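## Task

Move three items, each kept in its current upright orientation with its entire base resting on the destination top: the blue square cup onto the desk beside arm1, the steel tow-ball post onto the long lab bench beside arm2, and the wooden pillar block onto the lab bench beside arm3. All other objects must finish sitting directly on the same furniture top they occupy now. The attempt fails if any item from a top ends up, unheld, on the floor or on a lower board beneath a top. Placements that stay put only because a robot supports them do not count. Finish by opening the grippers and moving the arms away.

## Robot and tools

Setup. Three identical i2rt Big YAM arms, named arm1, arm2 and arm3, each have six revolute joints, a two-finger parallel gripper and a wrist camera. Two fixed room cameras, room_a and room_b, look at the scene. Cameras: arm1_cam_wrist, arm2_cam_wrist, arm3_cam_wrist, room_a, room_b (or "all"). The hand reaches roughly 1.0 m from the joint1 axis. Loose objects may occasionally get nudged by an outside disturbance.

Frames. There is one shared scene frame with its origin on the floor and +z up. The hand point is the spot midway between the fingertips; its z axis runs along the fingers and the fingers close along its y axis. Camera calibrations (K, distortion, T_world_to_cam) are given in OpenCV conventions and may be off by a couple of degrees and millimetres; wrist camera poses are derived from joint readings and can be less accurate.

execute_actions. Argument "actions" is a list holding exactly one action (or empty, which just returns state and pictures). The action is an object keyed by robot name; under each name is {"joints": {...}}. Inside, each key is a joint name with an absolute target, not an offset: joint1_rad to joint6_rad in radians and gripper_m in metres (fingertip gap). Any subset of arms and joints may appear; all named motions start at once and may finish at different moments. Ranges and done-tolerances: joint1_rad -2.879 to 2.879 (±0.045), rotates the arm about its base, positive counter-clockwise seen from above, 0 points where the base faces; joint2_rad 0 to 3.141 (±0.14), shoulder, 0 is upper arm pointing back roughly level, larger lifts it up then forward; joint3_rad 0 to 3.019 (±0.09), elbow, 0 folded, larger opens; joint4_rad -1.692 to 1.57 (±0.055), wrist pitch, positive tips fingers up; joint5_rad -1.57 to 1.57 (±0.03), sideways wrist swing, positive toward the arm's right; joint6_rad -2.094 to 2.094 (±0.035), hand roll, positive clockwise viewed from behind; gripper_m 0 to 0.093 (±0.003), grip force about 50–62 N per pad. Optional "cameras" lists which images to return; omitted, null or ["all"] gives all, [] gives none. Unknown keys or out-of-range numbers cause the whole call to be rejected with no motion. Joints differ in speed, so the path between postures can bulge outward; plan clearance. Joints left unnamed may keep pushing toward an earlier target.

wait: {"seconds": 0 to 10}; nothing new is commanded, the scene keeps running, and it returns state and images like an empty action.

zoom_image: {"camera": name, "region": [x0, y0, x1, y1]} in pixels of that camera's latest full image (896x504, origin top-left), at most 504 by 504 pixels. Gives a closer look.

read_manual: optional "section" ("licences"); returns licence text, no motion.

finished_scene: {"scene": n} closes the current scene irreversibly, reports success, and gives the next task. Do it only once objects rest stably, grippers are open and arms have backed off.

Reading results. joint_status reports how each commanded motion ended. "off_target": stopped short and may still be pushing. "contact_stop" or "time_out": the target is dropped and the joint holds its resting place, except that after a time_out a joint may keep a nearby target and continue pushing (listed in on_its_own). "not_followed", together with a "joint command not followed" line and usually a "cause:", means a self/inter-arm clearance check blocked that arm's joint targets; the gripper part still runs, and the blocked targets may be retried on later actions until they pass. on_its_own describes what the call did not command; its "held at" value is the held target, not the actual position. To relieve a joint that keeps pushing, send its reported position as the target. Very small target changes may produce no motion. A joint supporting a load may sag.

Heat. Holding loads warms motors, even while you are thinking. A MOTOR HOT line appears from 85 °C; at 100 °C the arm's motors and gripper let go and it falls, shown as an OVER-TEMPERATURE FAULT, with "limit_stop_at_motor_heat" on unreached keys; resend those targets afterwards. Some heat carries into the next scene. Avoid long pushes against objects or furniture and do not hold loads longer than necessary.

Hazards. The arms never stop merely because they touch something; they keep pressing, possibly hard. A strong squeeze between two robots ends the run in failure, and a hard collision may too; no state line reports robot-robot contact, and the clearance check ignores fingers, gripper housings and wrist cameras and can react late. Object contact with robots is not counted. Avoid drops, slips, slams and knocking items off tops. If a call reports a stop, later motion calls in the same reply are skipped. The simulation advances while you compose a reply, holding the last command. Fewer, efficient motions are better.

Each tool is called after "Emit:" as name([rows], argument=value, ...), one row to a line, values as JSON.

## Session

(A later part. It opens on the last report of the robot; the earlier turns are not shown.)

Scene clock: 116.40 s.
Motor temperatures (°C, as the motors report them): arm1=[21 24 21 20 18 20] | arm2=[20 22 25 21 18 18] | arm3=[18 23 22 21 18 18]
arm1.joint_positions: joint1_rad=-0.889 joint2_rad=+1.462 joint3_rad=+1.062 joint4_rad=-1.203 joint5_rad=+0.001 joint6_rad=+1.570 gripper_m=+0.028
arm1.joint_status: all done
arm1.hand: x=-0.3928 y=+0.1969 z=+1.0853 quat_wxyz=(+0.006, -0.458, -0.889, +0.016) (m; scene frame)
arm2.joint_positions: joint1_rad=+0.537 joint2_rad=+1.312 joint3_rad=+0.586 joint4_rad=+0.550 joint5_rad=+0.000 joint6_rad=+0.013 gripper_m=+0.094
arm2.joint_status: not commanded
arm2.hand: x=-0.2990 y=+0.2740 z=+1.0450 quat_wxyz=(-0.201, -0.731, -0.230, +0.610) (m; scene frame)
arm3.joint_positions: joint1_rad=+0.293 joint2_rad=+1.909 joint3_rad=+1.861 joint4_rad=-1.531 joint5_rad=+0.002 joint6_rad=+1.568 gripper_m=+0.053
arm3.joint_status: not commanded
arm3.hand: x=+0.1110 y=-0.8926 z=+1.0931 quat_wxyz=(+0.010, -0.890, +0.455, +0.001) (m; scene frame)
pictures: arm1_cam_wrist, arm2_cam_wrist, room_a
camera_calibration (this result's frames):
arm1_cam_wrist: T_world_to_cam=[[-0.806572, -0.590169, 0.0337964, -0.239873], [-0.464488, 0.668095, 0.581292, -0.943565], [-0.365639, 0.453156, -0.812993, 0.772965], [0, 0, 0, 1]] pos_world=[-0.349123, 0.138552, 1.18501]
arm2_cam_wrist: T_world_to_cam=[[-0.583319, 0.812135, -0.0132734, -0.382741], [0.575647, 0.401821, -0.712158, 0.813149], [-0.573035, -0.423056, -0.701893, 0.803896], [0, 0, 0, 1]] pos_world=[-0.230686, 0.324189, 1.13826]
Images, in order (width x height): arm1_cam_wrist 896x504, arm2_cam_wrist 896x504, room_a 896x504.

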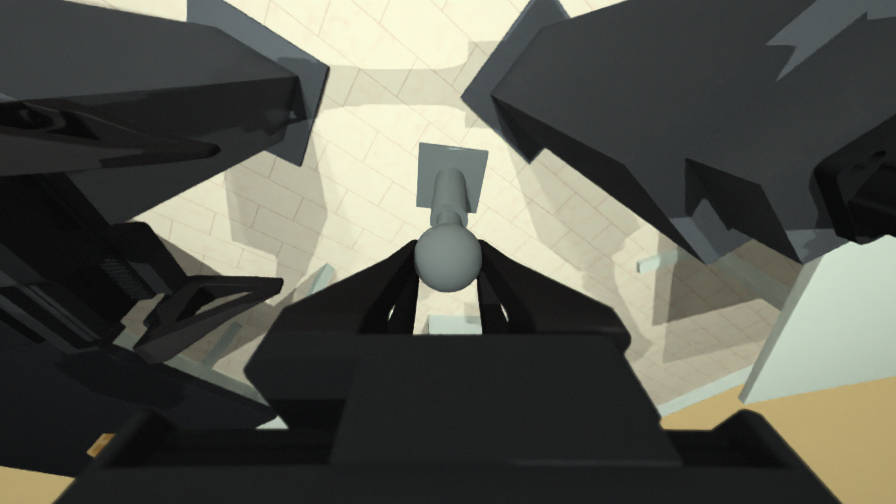

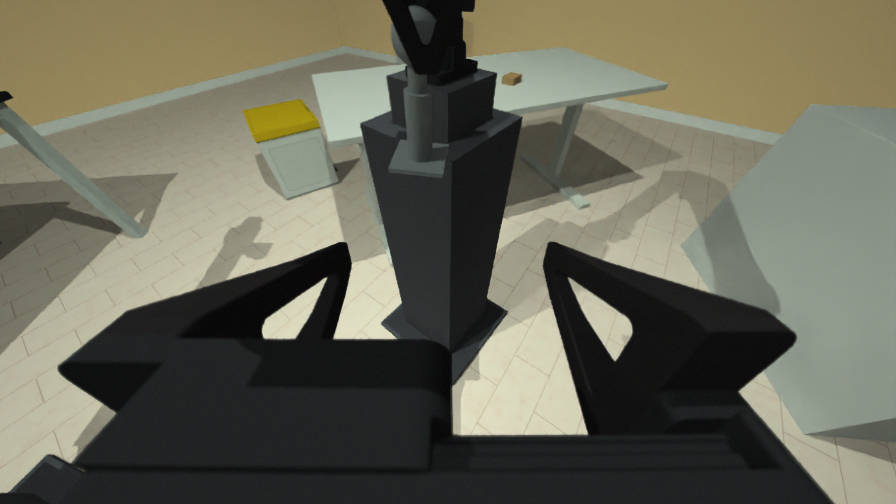

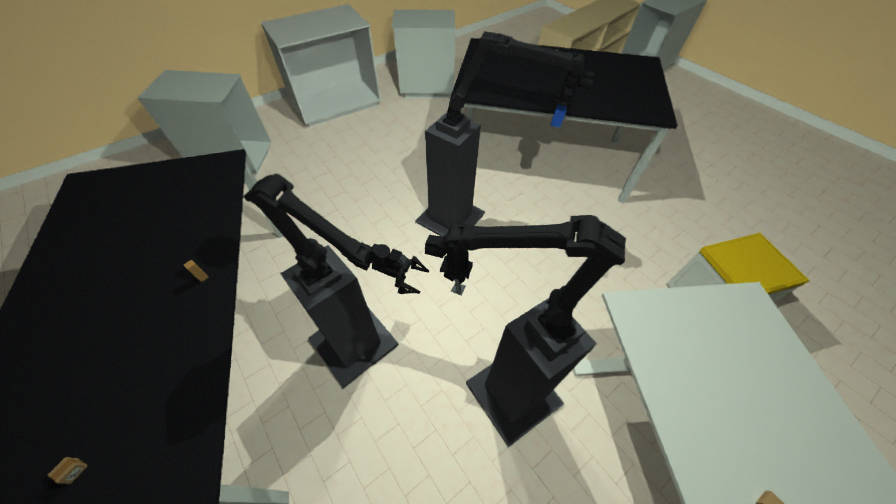

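Emit:
execute_actions([
  {"arm2":{"joints":{"joint1_rad":0.574,"joint2_rad":1.51,"joint3_rad":0.865}},"arm3":{"joints":{"joint1_rad":-0.3}}},
], cameras=["arm1_cam_wrist","arm2_cam_wrist","room_a"])

Scene clock: 124.07 s.
Motor temperatures (°C, as the motors report them): arm1=[21 23 22 20 18 20] | arm2=[20 22 25 21 18 18] | arm3=[18 23 22 21 18 18]
arm1.joint_positions: joint1_rad=-0.889 joint2_rad=+1.462 joint3_rad=+1.062 joint4_rad=-1.203 joint5_rad=+0.001 joint6_rad=+1.570 gripper_m=+0.028
arm1.joint_status: not commanded
arm1.hand: x=-0.3928 y=+0.1969 z=+1.0853 quat_wxyz=(+0.006, -0.458, -0.889, +0.016) (m; scene frame)
arm2.joint_positions: joint1_rad=+0.566 joint2_rad=+1.515 joint3_rad=+0.818 joint4_rad=+0.555 joint5_rad=+0.000 joint6_rad=+0.013 gripper_m=+0.094
arm2.joint_status: all done
arm2.hand: x=-0.3585 y=+0.2090 z=+1.0603 quat_wxyz=(-0.214, -0.717, -0.237, +0.619) (m; scene frame)
arm3.joint_positions: joint1_rad=-0.303 joint2_rad=+1.909 joint3_rad=+1.861 joint4_rad=-1.531 joint5_rad=+0.001 joint6_rad=+1.568 gripper_m=+0.053
arm3.joint_status: all done
arm3.hand: x=+0.0006 y=-0.5634 z=+1.0969 quat_wxyz=(+0.009, -0.717, +0.697, +0.001) (m; scene frame)
pictures: arm1_cam_wrist, arm2_cam_wrist, room_a
camera_calibration (this result's frames):
arm1_cam_wrist: T_world_to_cam=[[-0.806572, -0.590169, 0.0337964, -0.239873], [-0.464488, 0.668095, 0.581292, -0.943565], [-0.365639, 0.453156, -0.812993, 0.772965], [0, 0, 0, 1]] pos_world=[-0.349123, 0.138552, 1.18501]
arm2_cam_wrist: T_world_to_cam=[[-0.607579, 0.794149, -0.0132525, -0.369475], [0.543681, 0.403675, -0.735838, 0.897628], [-0.579015, -0.454285, -0.677028, 0.731032], [0, 0, 0, 1]] pos_world=[-0.28923, 0.263165, 1.15054]
Images, in order (width x height): arm1_cam_wrist 896x504, arm2_cam_wrist 896x504, room_a 896x504.

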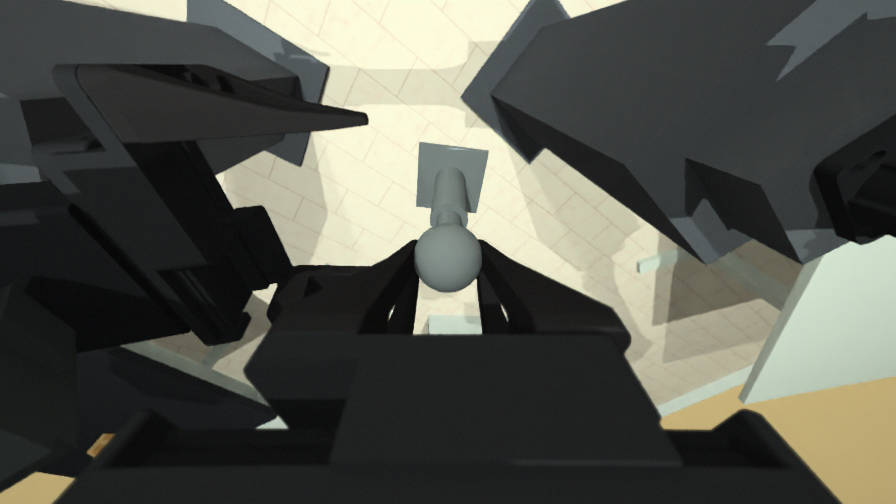

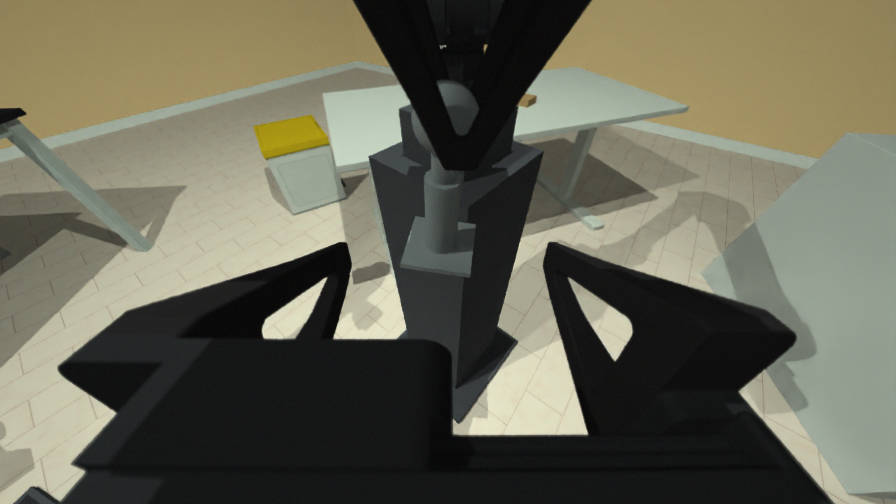

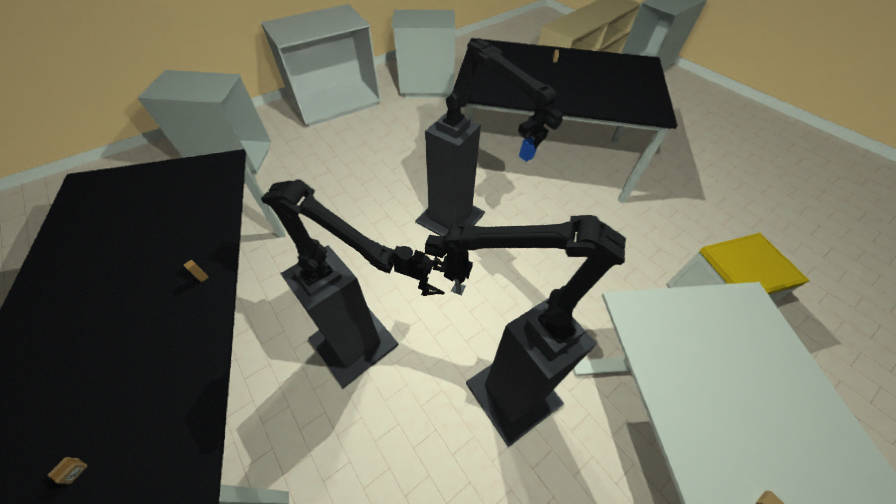

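Emit:
execute_actions([
  {"arm2":{"joints":{"joint1_rad":0.579,"joint2_rad":1.625,"joint3_rad":0.995}}},
], cameras=["arm1_cam_wrist","arm2_cam_wrist","room_a"])

Scene clock: 129.63 s.
Motor temperatures (°C, as the motors report them): arm1=[21 23 22 20 18 20] | arm2=[20 22 26 21 18 18] | arm3=[18 23 22 21 18 18]
arm1.joint_positions: joint1_rad=-0.889 joint2_rad=+1.462 joint3_rad=+1.062 joint4_rad=-1.203 joint5_rad=+0.001 joint6_rad=+1.570 gripper_m=+0.028
arm1.joint_status: not commanded
arm1.hand: x=-0.3928 y=+0.1969 z=+1.0853 quat_wxyz=(+0.006, -0.458, -0.889, +0.016) (m; scene frame)
arm2.joint_positions: joint1_rad=+0.567 joint2_rad=+1.629 joint3_rad=+0.937 joint4_rad=+0.555 joint5_rad=+0.000 joint6_rad=+0.013 gripper_m=+0.094
arm2.joint_status: all done
arm2.hand: x=-0.3940 y=+0.1816 z=+1.0551 quat_wxyz=(-0.215, -0.715, -0.237, +0.621) (m; scene frame)
arm3.joint_positions: joint1_rad=-0.303 joint2_rad=+1.909 joint3_rad=+1.861 joint4_rad=-1.531 joint5_rad=+0.001 joint6_rad=+1.568 gripper_m=+0.053
arm3.joint_status: not commanded
arm3.hand: x=+0.0006 y=-0.5634 z=+1.0969 quat_wxyz=(+0.009, -0.717, +0.697, +0.001) (m; scene frame)
pictures: arm1_cam_wrist, arm2_cam_wrist, room_a
camera_calibration (this result's frames):
arm1_cam_wrist: T_world_to_cam=[[-0.806572, -0.590169, 0.0337964, -0.239873], [-0.464488, 0.668095, 0.581292, -0.943565], [-0.365639, 0.453156, -0.812993, 0.772965], [0, 0, 0, 1]] pos_world=[-0.349123, 0.138552, 1.18501]
arm2_cam_wrist: T_world_to_cam=[[-0.607934, 0.793877, -0.0132517, -0.369388], [0.540623, 0.401659, -0.739187, 0.926889], [-0.581501, -0.456541, -0.67337, 0.690117], [0, 0, 0, 1]] pos_world=[-0.324357, 0.236022, 1.14495]
Images, in order (width x height): arm1_cam_wrist 896x504, arm2_cam_wrist 896x504, room_a 896x504.

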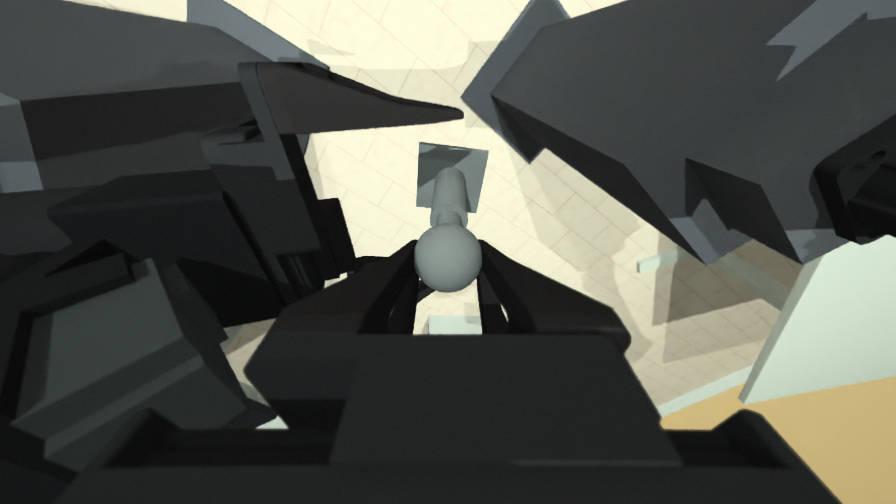

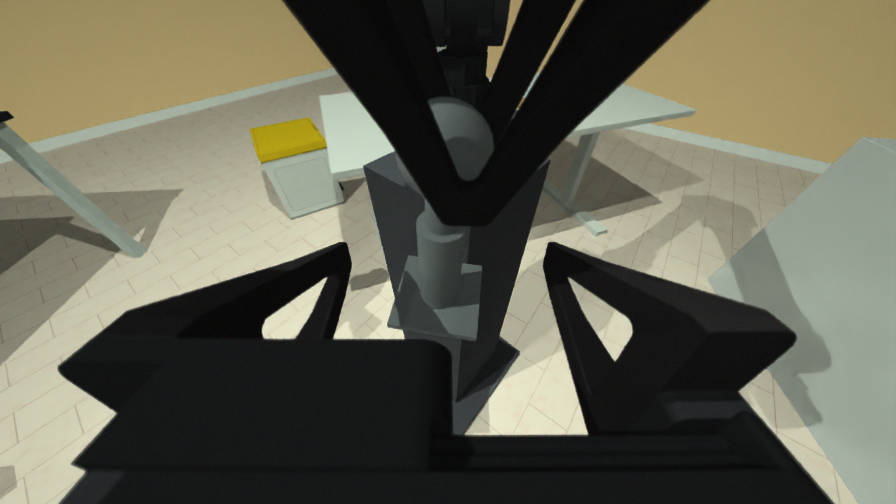

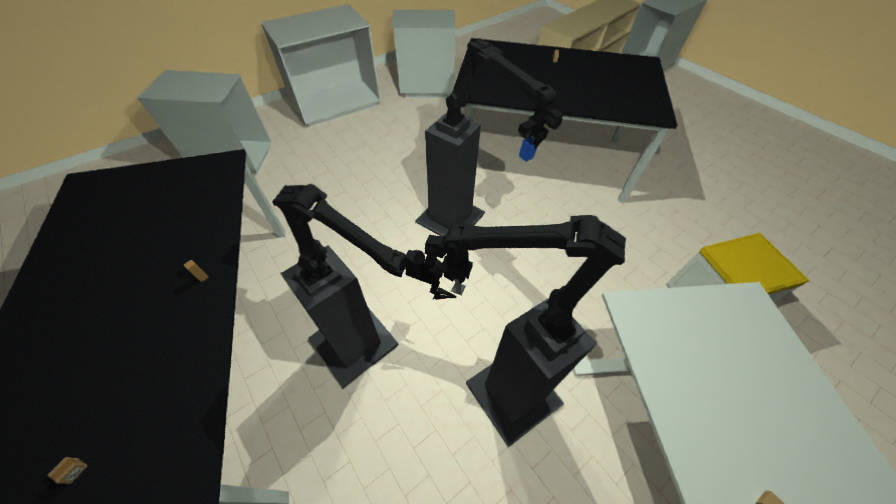

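Emit:
execute_actions([
  {"arm2":{"joints":{"joint3_rad":1.005,"gripper_m":0.005}}},
], cameras=["arm1_cam_wrist","arm2_cam_wrist"])

Scene clock: 132.87 s.
Motor temperatures (°C, as the motors report them): arm1=[21 23 22 20 18 20] | arm2=[20 22 27 21 18 18] | arm3=[18 23 22 21 18 18]
arm1.joint_positions: joint1_rad=-0.889 joint2_rad=+1.462 joint3_rad=+1.062 joint4_rad=-1.203 joint5_rad=-0.001 joint6_rad=+1.571 gripper_m=+0.028
arm1.joint_status: not commanded
arm1.hand: x=-0.3930 y=+0.1972 z=+1.0853 quat_wxyz=(+0.007, -0.459, -0.888, +0.015) (m; scene frame)
arm2.joint_positions: joint1_rad=+0.568 joint2_rad=+1.629 joint3_rad=+0.937 joint4_rad=+0.555 joint5_rad=-0.001 joint6_rad=+0.013 gripper_m=+0.019
arm2.joint_status: gripper_m off_target (ended at +0.019, target +0.005); the others done
arm2.hand: x=-0.3932 y=+0.1806 z=+1.0551 quat_wxyz=(-0.216, -0.715, -0.238, +0.621) (m; scene frame)
arm3.joint_positions: joint1_rad=-0.303 joint2_rad=+1.909 joint3_rad=+1.861 joint4_rad=-1.531 joint5_rad=+0.001 joint6_rad=+1.568 gripper_m=+0.053
arm3.joint_status: not commanded
arm3.hand: x=+0.0006 y=-0.5634 z=+1.0969 quat_wxyz=(+0.009, -0.717, +0.697, +0.001) (m; scene frame)
pictures: arm1_cam_wrist, arm2_cam_wrist
camera_calibration (this result's frames):
arm1_cam_wrist: T_world_to_cam=[[-0.807024, -0.589553, 0.0337623, -0.240129], [-0.463166, 0.66741, 0.58313, -0.945226], [-0.36632, 0.454963, -0.811677, 0.770683], [0, 0, 0, 1]] pos_world=[-0.34927, 0.138653, 1.18484]
arm2_cam_wrist: T_world_to_cam=[[-0.61013, 0.792201, -0.0126497, -0.369396], [0.539239, 0.403503, -0.739193, 0.926006], [-0.580485, -0.457825, -0.673375, 0.690744], [0, 0, 0, 1]] pos_world=[-0.323752, 0.235228, 1.14495]
Images, in order (width x height): arm1_cam_wrist 896x504, arm2_cam_wrist 896x504.

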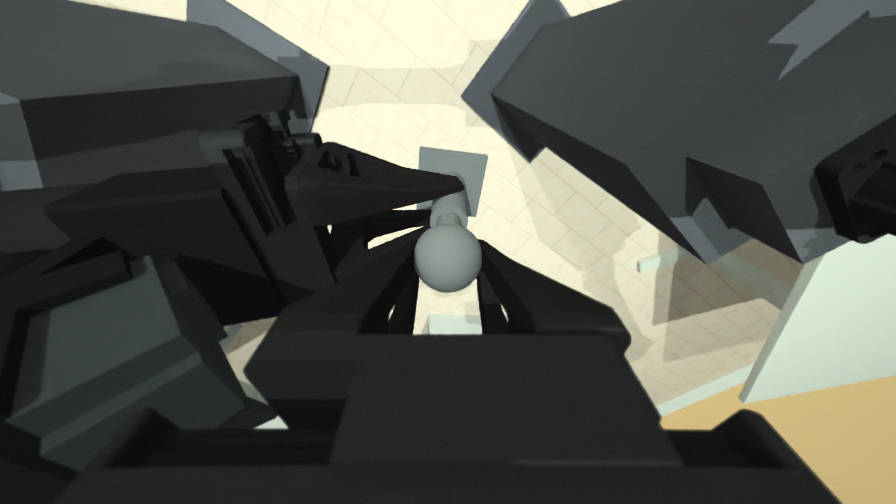

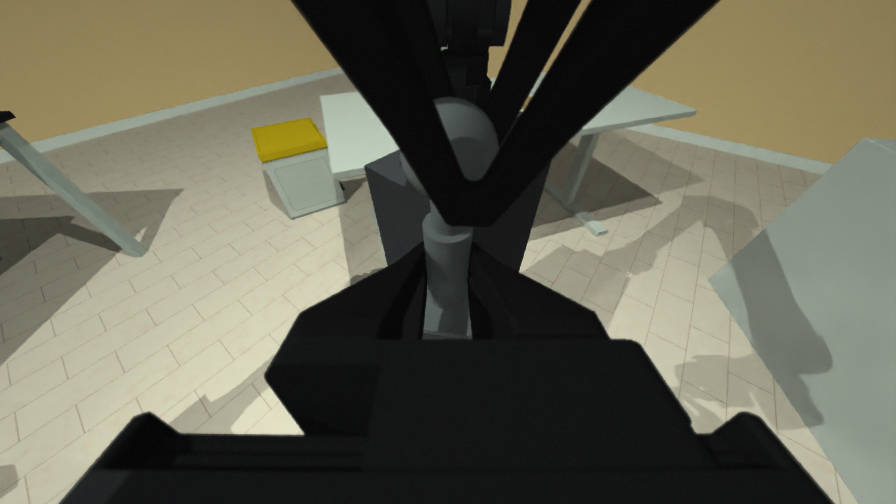

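Emit:
execute_actions([
  {"arm1":{"joints":{"gripper_m":0.045}}},
], cameras=[])

Emit:
execute_actions([
  {"arm1":{"joints":{"joint2_rad":1.25}},"arm3":{"joints":{"joint1_rad":-0.707}}},
], cameras=[])

Emit:
execute_actions([
  {"arm1":{"joints":{"joint1_rad":-1.892,"joint6_rad":-0.01}},"arm2":{"joints":{"joint1_rad":-1.66}}},
], cameras=["arm2_cam_wrist","room_a"])

Scene clock: 147.60 s.
Motor temperatures (°C, as the motors report them): arm1=[21 23 22 20 18 20] | arm2=[20 23 29 21 18 18] | arm3=[18 23 23 21 18 18]
arm1.joint_positions: joint1_rad=-0.889 joint2_rad=+1.460 joint3_rad=+1.062 joint4_rad=-1.203 joint5_rad=-0.001 joint6_rad=+1.571 gripper_m=+0.045
arm1.joint_status: all done
arm1.hand: x=-0.3930 y=+0.1972 z=+1.0862 quat_wxyz=(+0.007, -0.459, -0.888, +0.014) (m; scene frame)
arm2.joint_positions: joint1_rad=+0.568 joint2_rad=+1.640 joint3_rad=+0.937 joint4_rad=+0.555 joint5_rad=-0.001 joint6_rad=+0.013 gripper_m=+0.019
arm2.joint_status: not commanded
arm2.hand: x=-0.3940 y=+0.1800 z=+1.0484 quat_wxyz=(-0.215, -0.718, -0.239, +0.617) (m; scene frame)
arm3.joint_positions: joint1_rad=-0.303 joint2_rad=+1.909 joint3_rad=+1.861 joint4_rad=-1.531 joint5_rad=+0.001 joint6_rad=+1.568 gripper_m=+0.053
arm3.joint_status: not commanded
arm3.hand: x=+0.0006 y=-0.5634 z=+1.0969 quat_wxyz=(+0.009, -0.717, +0.697, +0.001) (m; scene frame)
pictures: none
No camera images: the call's "cameras" was empty. Leave "cameras" out to get every camera's image.

Scene clock: 149.00 s.
Motor temperatures (°C, as the motors report them): arm1=[21 23 22 20 18 20] | arm2=[20 23 29 21 18 18] | arm3=[18 23 23 21 18 18]
arm1.joint_positions: joint1_rad=-0.889 joint2_rad=+1.240 joint3_rad=+1.062 joint4_rad=-1.203 joint5_rad=-0.001 joint6_rad=+1.571 gripper_m=+0.045
arm1.joint_status: all done
arm1.hand: x=-0.3985 y=+0.1936 z=+1.1672 quat_wxyz=(-0.044, -0.457, -0.885, -0.083) (m; scene frame)
arm2.joint_positions: joint1_rad=+0.568 joint2_rad=+1.640 joint3_rad=+0.937 joint4_rad=+0.555 joint5_rad=-0.001 joint6_rad=+0.013 gripper_m=+0.019
arm2.joint_status: not commanded
arm2.hand: x=-0.3940 y=+0.1800 z=+1.0484 quat_wxyz=(-0.215, -0.718, -0.239, +0.617) (m; scene frame)
arm3.joint_positions: joint1_rad=-0.708 joint2_rad=+1.909 joint3_rad=+1.861 joint4_rad=-1.531 joint5_rad=+0.001 joint6_rad=+1.568 gripper_m=+0.053
arm3.joint_status: all done
arm3.hand: x=+0.0425 y=-0.3295 z=+1.0999 quat_wxyz=(+0.007, -0.563, +0.827, +0.001) (m; scene frame)
pictures: none
No camera images: the call's "cameras" was empty. Leave "cameras" out to get every camera's image.

Scene clock: 151.17 s.
Motor temperatures (°C, as the motors report them): arm1=[21 23 22 20 18 20] | arm2=[20 23 29 21 18 18] | arm3=[18 23 23 21 18 18]
arm1.joint_positions: joint1_rad=-1.892 joint2_rad=+1.241 joint3_rad=+1.062 joint4_rad=-1.203 joint5_rad=+0.000 joint6_rad=+0.000 gripper_m=+0.045
arm1.joint_status: all done
arm1.hand: x=-0.3559 y=-0.1746 z=+1.1682 quat_wxyz=(-0.093, -0.191, -0.977, +0.019) (m; scene frame)
arm2.joint_positions: joint1_rad=-1.667 joint2_rad=+1.648 joint3_rad=+0.937 joint4_rad=+0.555 joint5_rad=+0.003 joint6_rad=+0.012 gripper_m=+0.019
arm2.joint_status: all done
arm2.hand: x=+0.1294 y=+1.2274 z=+1.0426 quat_wxyz=(+0.460, -0.531, +0.544, +0.459) (m; scene frame)
arm3.joint_positions: joint1_rad=-0.708 joint2_rad=+1.909 joint3_rad=+1.861 joint4_rad=-1.531 joint5_rad=+0.001 joint6_rad=+1.568 gripper_m=+0.053
arm3.joint_status: not commanded
arm3.hand: x=+0.0425 y=-0.3295 z=+1.0999 quat_wxyz=(+0.007, -0.563, +0.827, +0.001) (m; scene frame)
pictures: arm2_cam_wrist, room_a
camera_calibration (this result's frames):
arm2_cam_wrist: T_world_to_cam=[[0.999852, -0.0126391, -0.0117135, -0.101393], [-0.0171963, -0.687845, -0.725654, 1.60996], [0.00111456, 0.725748, -0.68796, -0.0478711], [0, 0, 0, 1]] pos_world=[0.129117, 1.14086, 1.13415]
Images, in order (width x height): arm2_cam_wrist 896x504, room_a 896x504.

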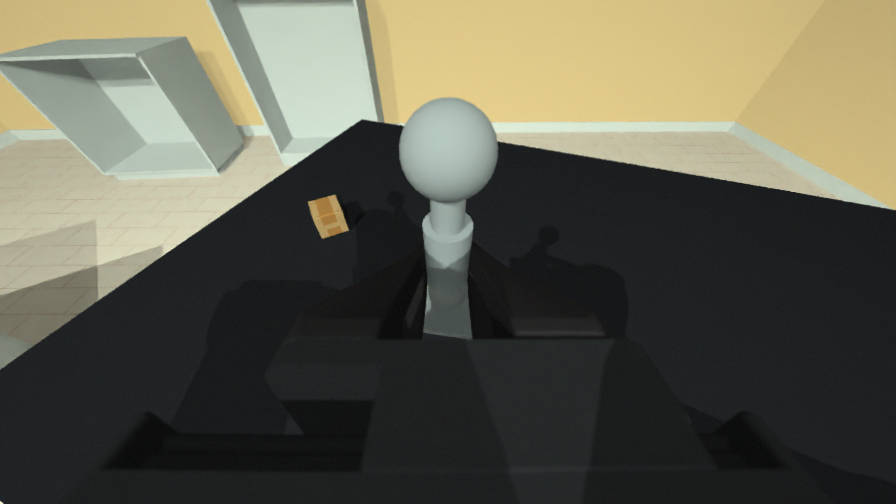

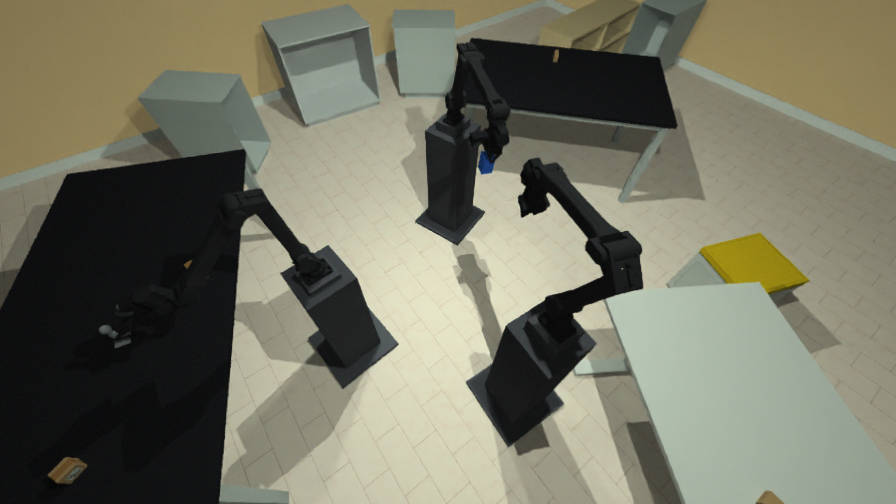

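Emit:
execute_actions([
  {"arm1":{"joints":{"joint2_rad":2.05,"joint3_rad":1.025,"joint4_rad":0.9,"gripper_m":0.093}},"arm2":{"joints":{"joint2_rad":2.055,"joint3_rad":0.96,"joint4_rad":1.01}}},
])

Emit:
zoom_image(camera="room_a", region=[80,250,280,400])

Scene clock: 157.90 s.
Motor temperatures (°C, as the motors report them): arm1=[21 23 22 20 18 20] | arm2=[20 23 29 21 18 18] | arm3=[18 23 23 21 18 18]
arm1.joint_positions: joint1_rad=-1.892 joint2_rad=+2.049 joint3_rad=+1.018 joint4_rad=+0.873 joint5_rad=+0.000 joint6_rad=+0.000 gripper_m=+0.093
arm1.joint_status: all done
arm1.hand: x=-0.0686 y=-0.2915 z=+1.0356 quat_wxyz=(-0.637, -0.144, -0.747, +0.125) (m; scene frame)
arm2.joint_positions: joint1_rad=-1.667 joint2_rad=+2.088 joint3_rad=+0.937 joint4_rad=+0.959 joint5_rad=+0.003 joint6_rad=+0.012 gripper_m=+0.019
arm2.joint_status: all done
arm2.hand: x=+0.1294 y=+1.2414 z=+0.8572 quat_wxyz=(+0.450, -0.539, +0.552, +0.450) (m; scene frame)
arm3.joint_positions: joint1_rad=-0.708 joint2_rad=+1.909 joint3_rad=+1.861 joint4_rad=-1.531 joint5_rad=+0.001 joint6_rad=+1.568 gripper_m=+0.053
arm3.joint_status: not commanded
arm3.hand: x=+0.0425 y=-0.3295 z=+1.0999 quat_wxyz=(+0.007, -0.563, +0.827, +0.001) (m; scene frame)
pictures: arm1_cam_wrist, arm2_cam_wrist, arm3_cam_wrist, room_a, room_b
camera_calibration (this result's frames):
arm1_cam_wrist: T_world_to_cam=[[-0.373072, -0.927652, 0.0167202, -0.315934], [-0.657829, 0.251763, -0.709843, 0.764678], [0.654277, -0.275821, -0.704162, 0.817148], [0, 0, 0, 1]] pos_world=[-0.149481, -0.260208, 1.12349]
arm2_cam_wrist: T_world_to_cam=[[0.999848, -0.0130395, -0.0116005, -0.10301], [-0.017432, -0.713684, -0.700251, 1.49538], [0.000851888, 0.700346, -0.713803, -0.131861], [0, 0, 0, 1]] pos_world=[0.129174, 1.15824, 0.951824]
arm3_cam_wrist: T_world_to_cam=[[0.929858, -0.367667, 0.0136158, -0.175373], [-0.30855, -0.759118, 0.573181, -0.862741], [-0.200404, -0.537178, -0.819315, 0.856013], [0, 0, 0, 1]] pos_world=[0.0684222, -0.25957, 1.19824]
Images, in order (width x height): arm1_cam_wrist 896x504, arm2_cam_wrist 896x504, arm3_cam_wrist 896x504, room_a 896x504, room_b 896x504.

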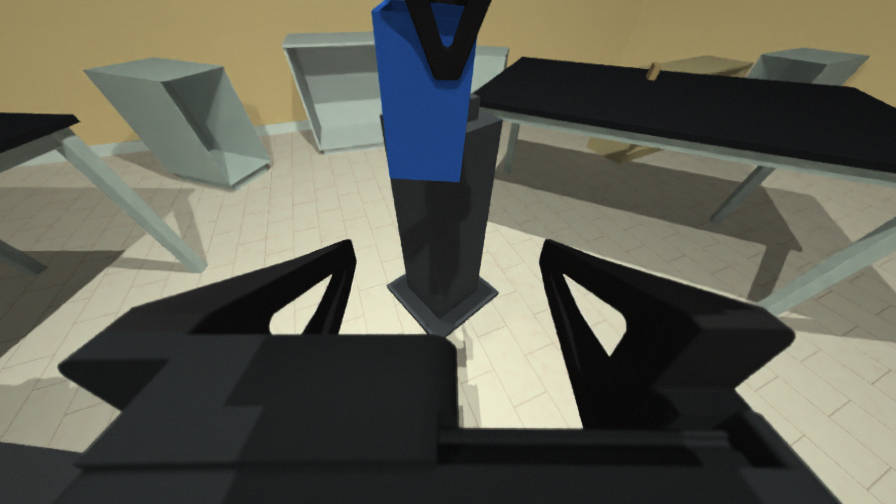

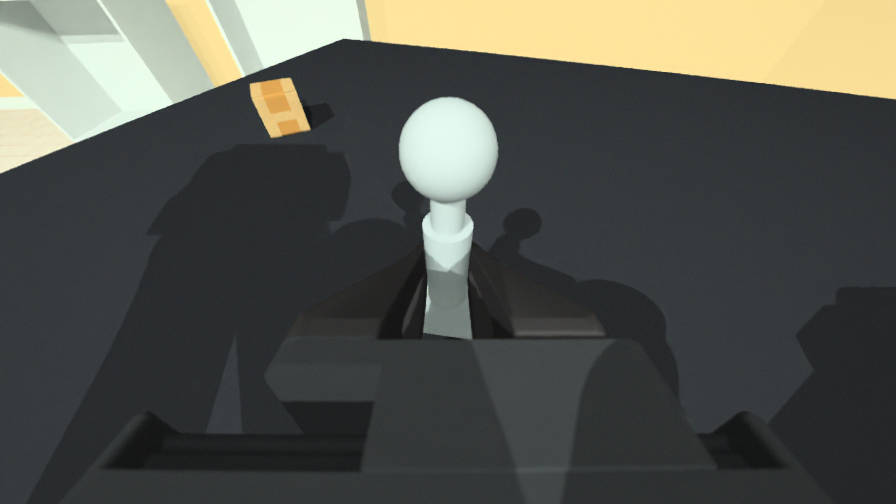

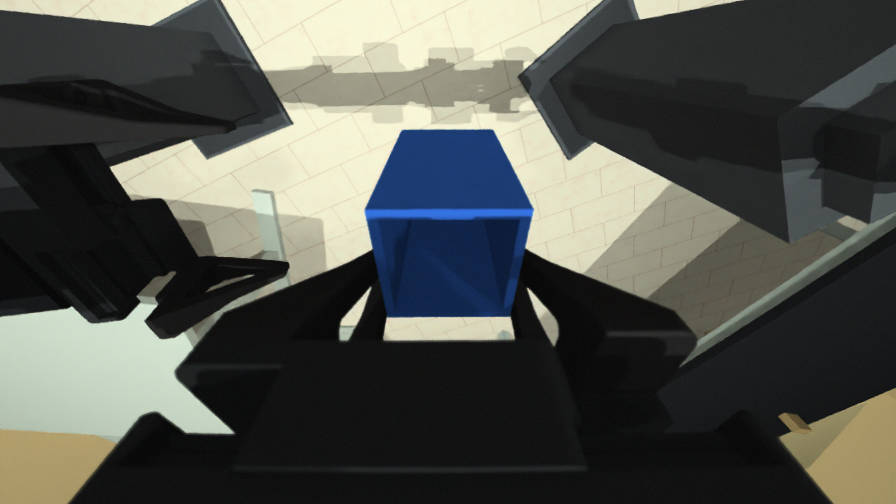

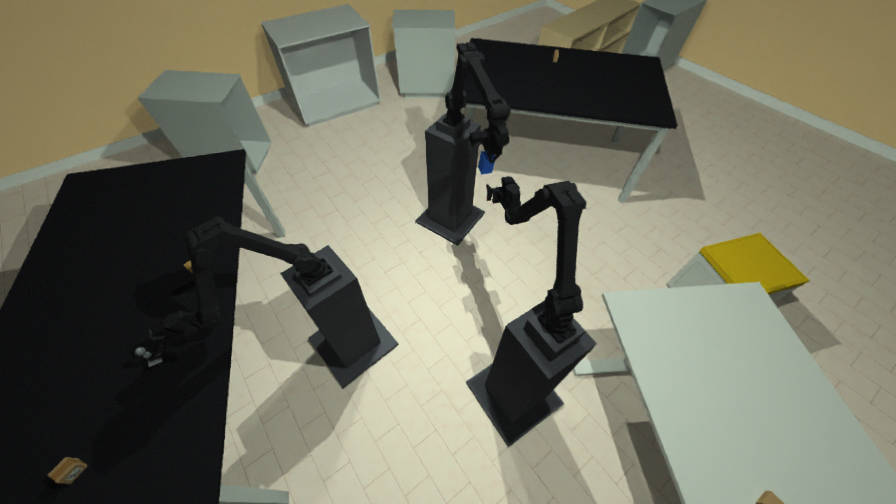

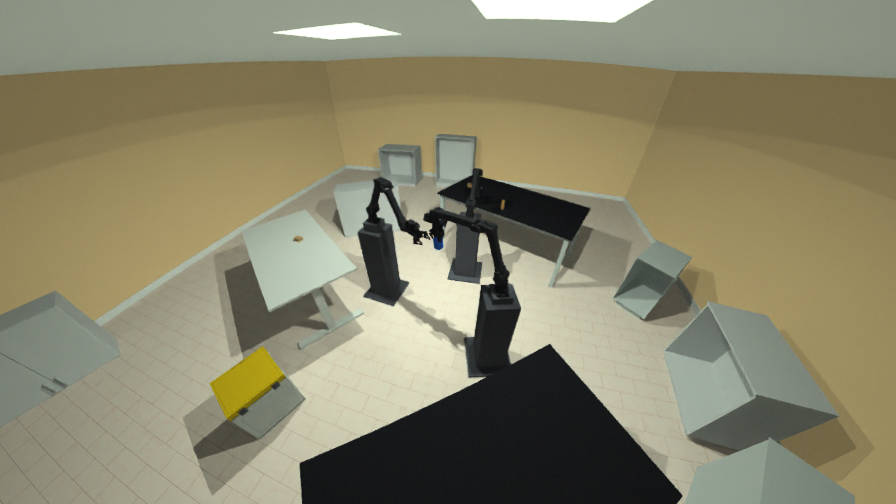

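Region (80, 250, 280, 400) of room_a's 896x504 image, scaled by 2.520, with more detail than that image has; it fills the top 378 rows of this view, and the rest is white.

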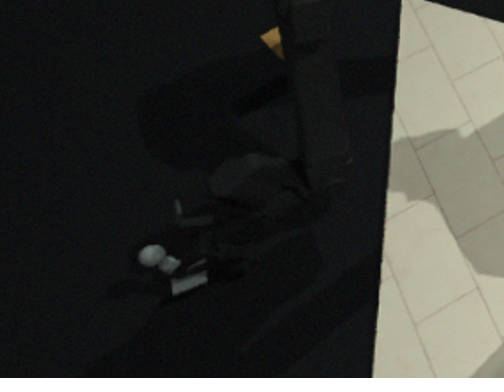

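Emit:
execute_actions([
  {"arm1":{"joints":{"joint1_rad":-1.864,"joint2_rad":2.205,"joint3_rad":1.41,"joint4_rad":0.69}},"arm2":{"joints":{"joint2_rad":2.145,"joint4_rad":1.12}}},
], cameras=["arm1_cam_wrist","arm2_cam_wrist","arm3_cam_wrist","room_b"])

Emit:
zoom_image(camera="room_b", region=[380,160,520,270])

Scene clock: 169.43 s.
Motor temperatures (°C, as the motors report them): arm1=[21 23 22 20 18 20] | arm2=[20 23 28 21 18 18] | arm3=[18 23 23 21 18 18]
arm1.joint_positions: joint1_rad=-1.868 joint2_rad=+2.192 joint3_rad=+1.382 joint4_rad=+0.707 joint5_rad=+0.000 joint6_rad=+0.000 gripper_m=+0.093
arm1.joint_status: all done
arm1.hand: x=+0.0402 y=-0.3150 z=+1.0640 quat_wxyz=(-0.659, -0.132, -0.730, +0.122) (m; scene frame)
arm2.joint_positions: joint1_rad=-1.667 joint2_rad=+2.173 joint3_rad=+0.937 joint4_rad=+1.066 joint5_rad=+0.003 joint6_rad=+0.012 gripper_m=+0.019
arm2.joint_status: all done
arm2.hand: x=+0.1294 y=+1.2364 z=+0.8287 quat_wxyz=(+0.456, -0.534, +0.547, +0.456) (m; scene frame)
arm3.joint_positions: joint1_rad=-0.708 joint2_rad=+1.909 joint3_rad=+1.861 joint4_rad=-1.531 joint5_rad=+0.001 joint6_rad=+1.568 gripper_m=+0.053
arm3.joint_status: not commanded
arm3.hand: x=+0.0425 y=-0.3295 z=+1.0999 quat_wxyz=(+0.007, -0.563, +0.827, +0.001) (m; scene frame)
pictures: arm1_cam_wrist, arm2_cam_wrist, arm3_cam_wrist, room_b
camera_calibration (this result's frames):
arm1_cam_wrist: T_world_to_cam=[[-0.351742, -0.935944, 0.0168916, -0.301253], [-0.625718, 0.221657, -0.747894, 0.892053], [0.696243, -0.273635, -0.663603, 0.715321], [0, 0, 0, 1]] pos_world=[-0.0458275, -0.283949, 1.14694]
arm2_cam_wrist: T_world_to_cam=[[0.99985, -0.0127956, -0.0116712, -0.103583], [-0.0172892, -0.698018, -0.715872, 1.46544], [0.00101327, 0.715966, -0.698134, -0.18101], [0, 0, 0, 1]] pos_world=[0.129087, 1.15117, 0.921487]
arm3_cam_wrist: T_world_to_cam=[[0.929858, -0.367667, 0.0136158, -0.175373], [-0.30855, -0.759118, 0.573181, -0.862741], [-0.200404, -0.537178, -0.819315, 0.856013], [0, 0, 0, 1]] pos_world=[0.0684222, -0.25957, 1.19824]
Images, in order (width x height): arm1_cam_wrist 896x504, arm2_cam_wrist 896x504, arm3_cam_wrist 896x504, room_b 896x504.

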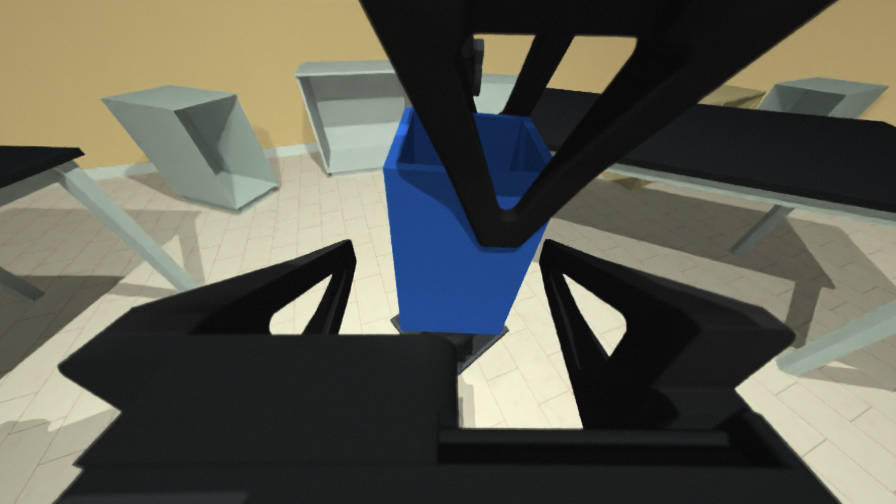

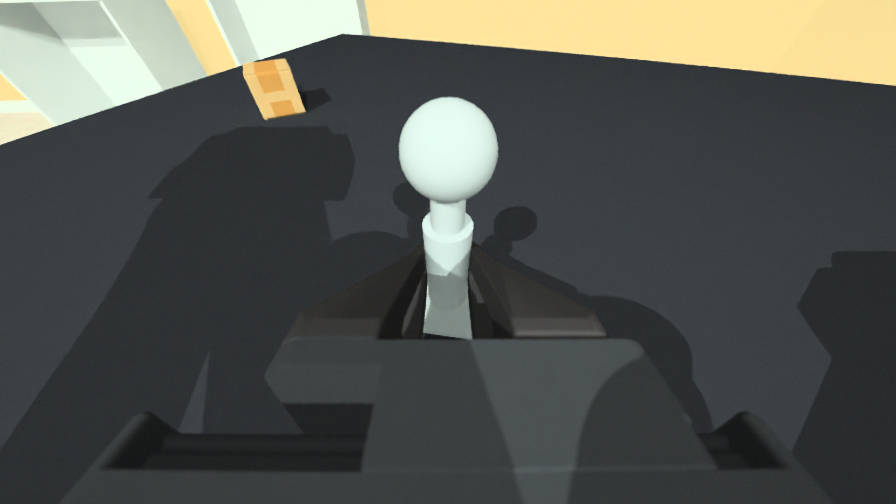

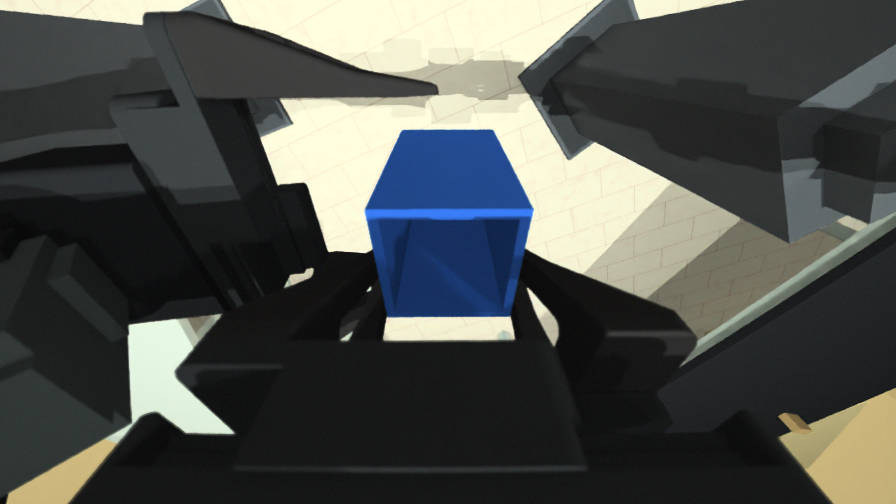

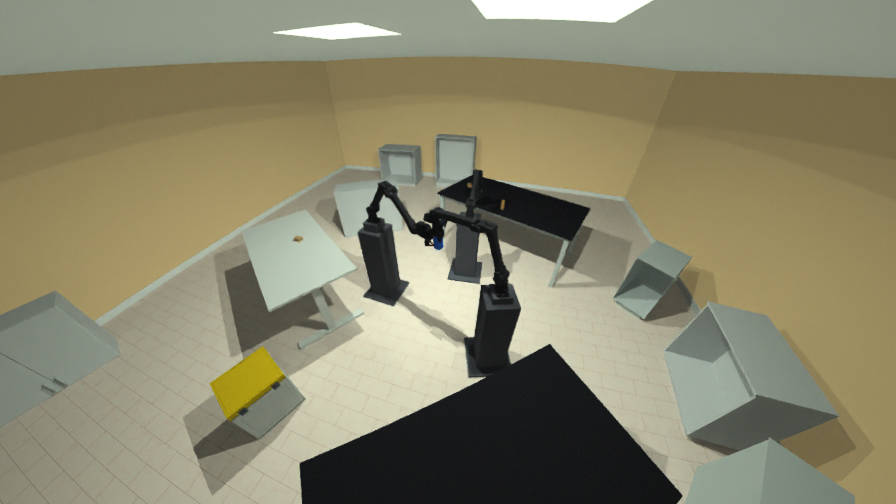

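Region (380, 160, 520, 270) of room_b's 896x504 image, scaled by 3.600, with more detail than that image has; it fills the top 396 rows of this view, and the rest is white.

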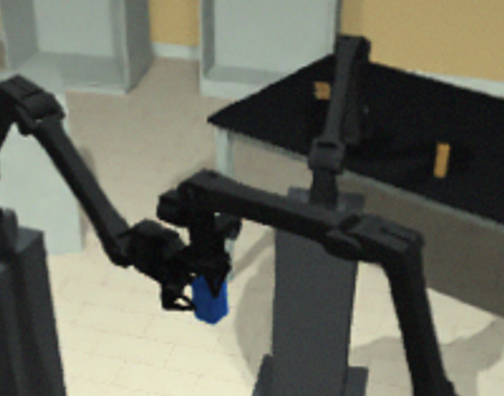

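Emit:
execute_actions([
  {"arm1":{"joints":{"joint1_rad":-1.878,"joint2_rad":2.245,"joint3_rad":1.435}},"arm2":{"joints":{"joint2_rad":2.185,"joint4_rad":1.16}}},
], cameras=["arm1_cam_wrist","arm2_cam_wrist","arm3_cam_wrist"])

Scene clock: 173.60 s.
Motor temperatures (°C, as the motors report them): arm1=[21 24 22 20 18 20] | arm2=[20 23 27 21 18 18] | arm3=[18 23 23 21 18 18]
arm1.joint_positions: joint1_rad=-1.868 joint2_rad=+2.223 joint3_rad=+1.397 joint4_rad=+0.707 joint5_rad=+0.000 joint6_rad=+0.000 gripper_m=+0.093
arm1.joint_status: all done
arm1.hand: x=+0.0433 y=-0.3166 z=+1.0471 quat_wxyz=(-0.653, -0.133, -0.736, +0.121) (m; scene frame)
arm2.joint_positions: joint1_rad=-1.667 joint2_rad=+2.202 joint3_rad=+0.937 joint4_rad=+1.106 joint5_rad=+0.003 joint6_rad=+0.012 gripper_m=+0.019
arm2.joint_status: all done
arm2.hand: x=+0.1294 y=+1.2341 z=+0.8197 quat_wxyz=(+0.459, -0.532, +0.545, +0.458) (m; scene frame)
arm3.joint_positions: joint1_rad=-0.708 joint2_rad=+1.909 joint3_rad=+1.861 joint4_rad=-1.531 joint5_rad=+0.001 joint6_rad=+1.568 gripper_m=+0.053
arm3.joint_status: not commanded
arm3.hand: x=+0.0425 y=-0.3295 z=+1.0999 quat_wxyz=(+0.007, -0.563, +0.827, +0.001) (m; scene frame)
pictures: arm1_cam_wrist, arm2_cam_wrist, arm3_cam_wrist
camera_calibration (this result's frames):
arm1_cam_wrist: T_world_to_cam=[[-0.351893, -0.935888, 0.0168542, -0.301272], [-0.636747, 0.226141, -0.737166, 0.87234], [0.686094, -0.270136, -0.675501, 0.715474], [0, 0, 0, 1]] pos_world=[-0.0414389, -0.285954, 1.13144]
arm2_cam_wrist: T_world_to_cam=[[0.999851, -0.0126772, -0.0117034, -0.10381], [-0.017219, -0.690332, -0.723288, 1.45396], [0.00109004, 0.723382, -0.690448, -0.20111], [0, 0, 0, 1]] pos_world=[0.129049, 1.14788, 0.911564]
arm3_cam_wrist: T_world_to_cam=[[0.929858, -0.367667, 0.0136158, -0.175373], [-0.30855, -0.759118, 0.573181, -0.862741], [-0.200404, -0.537178, -0.819315, 0.856013], [0, 0, 0, 1]] pos_world=[0.0684222, -0.25957, 1.19824]
Images, in order (width x height): arm1_cam_wrist 896x504, arm2_cam_wrist 896x504, arm3_cam_wrist 896x504.

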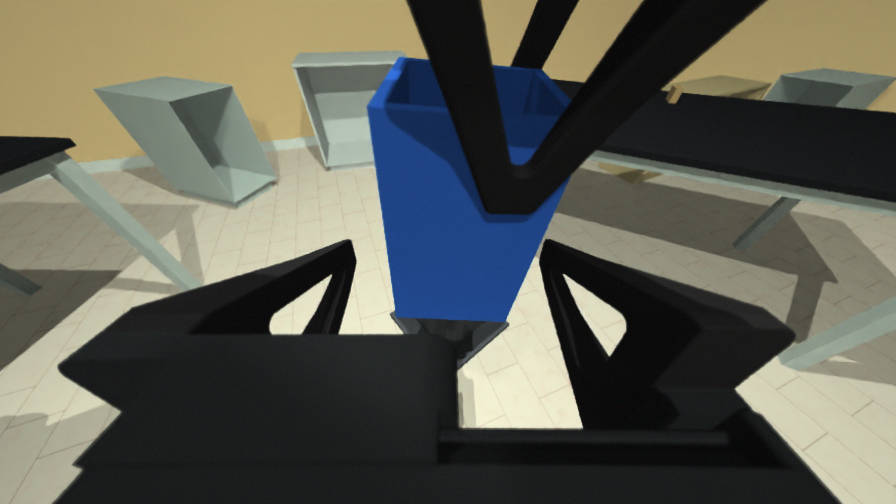

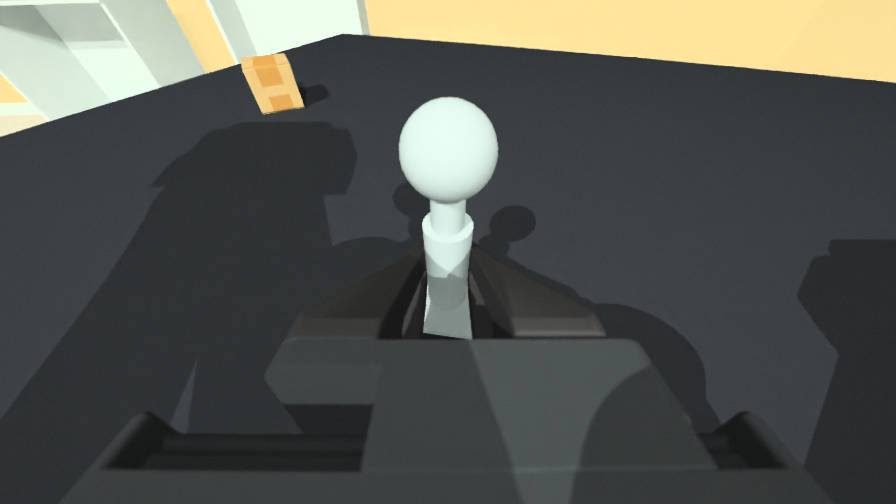

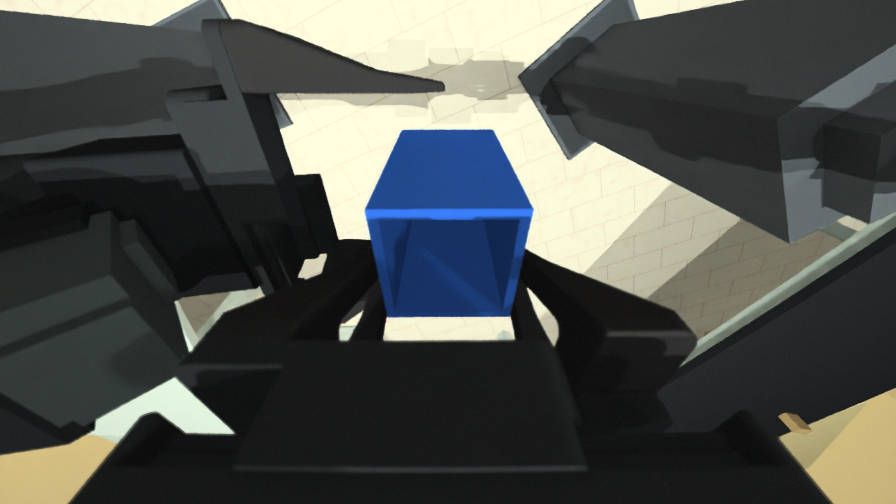

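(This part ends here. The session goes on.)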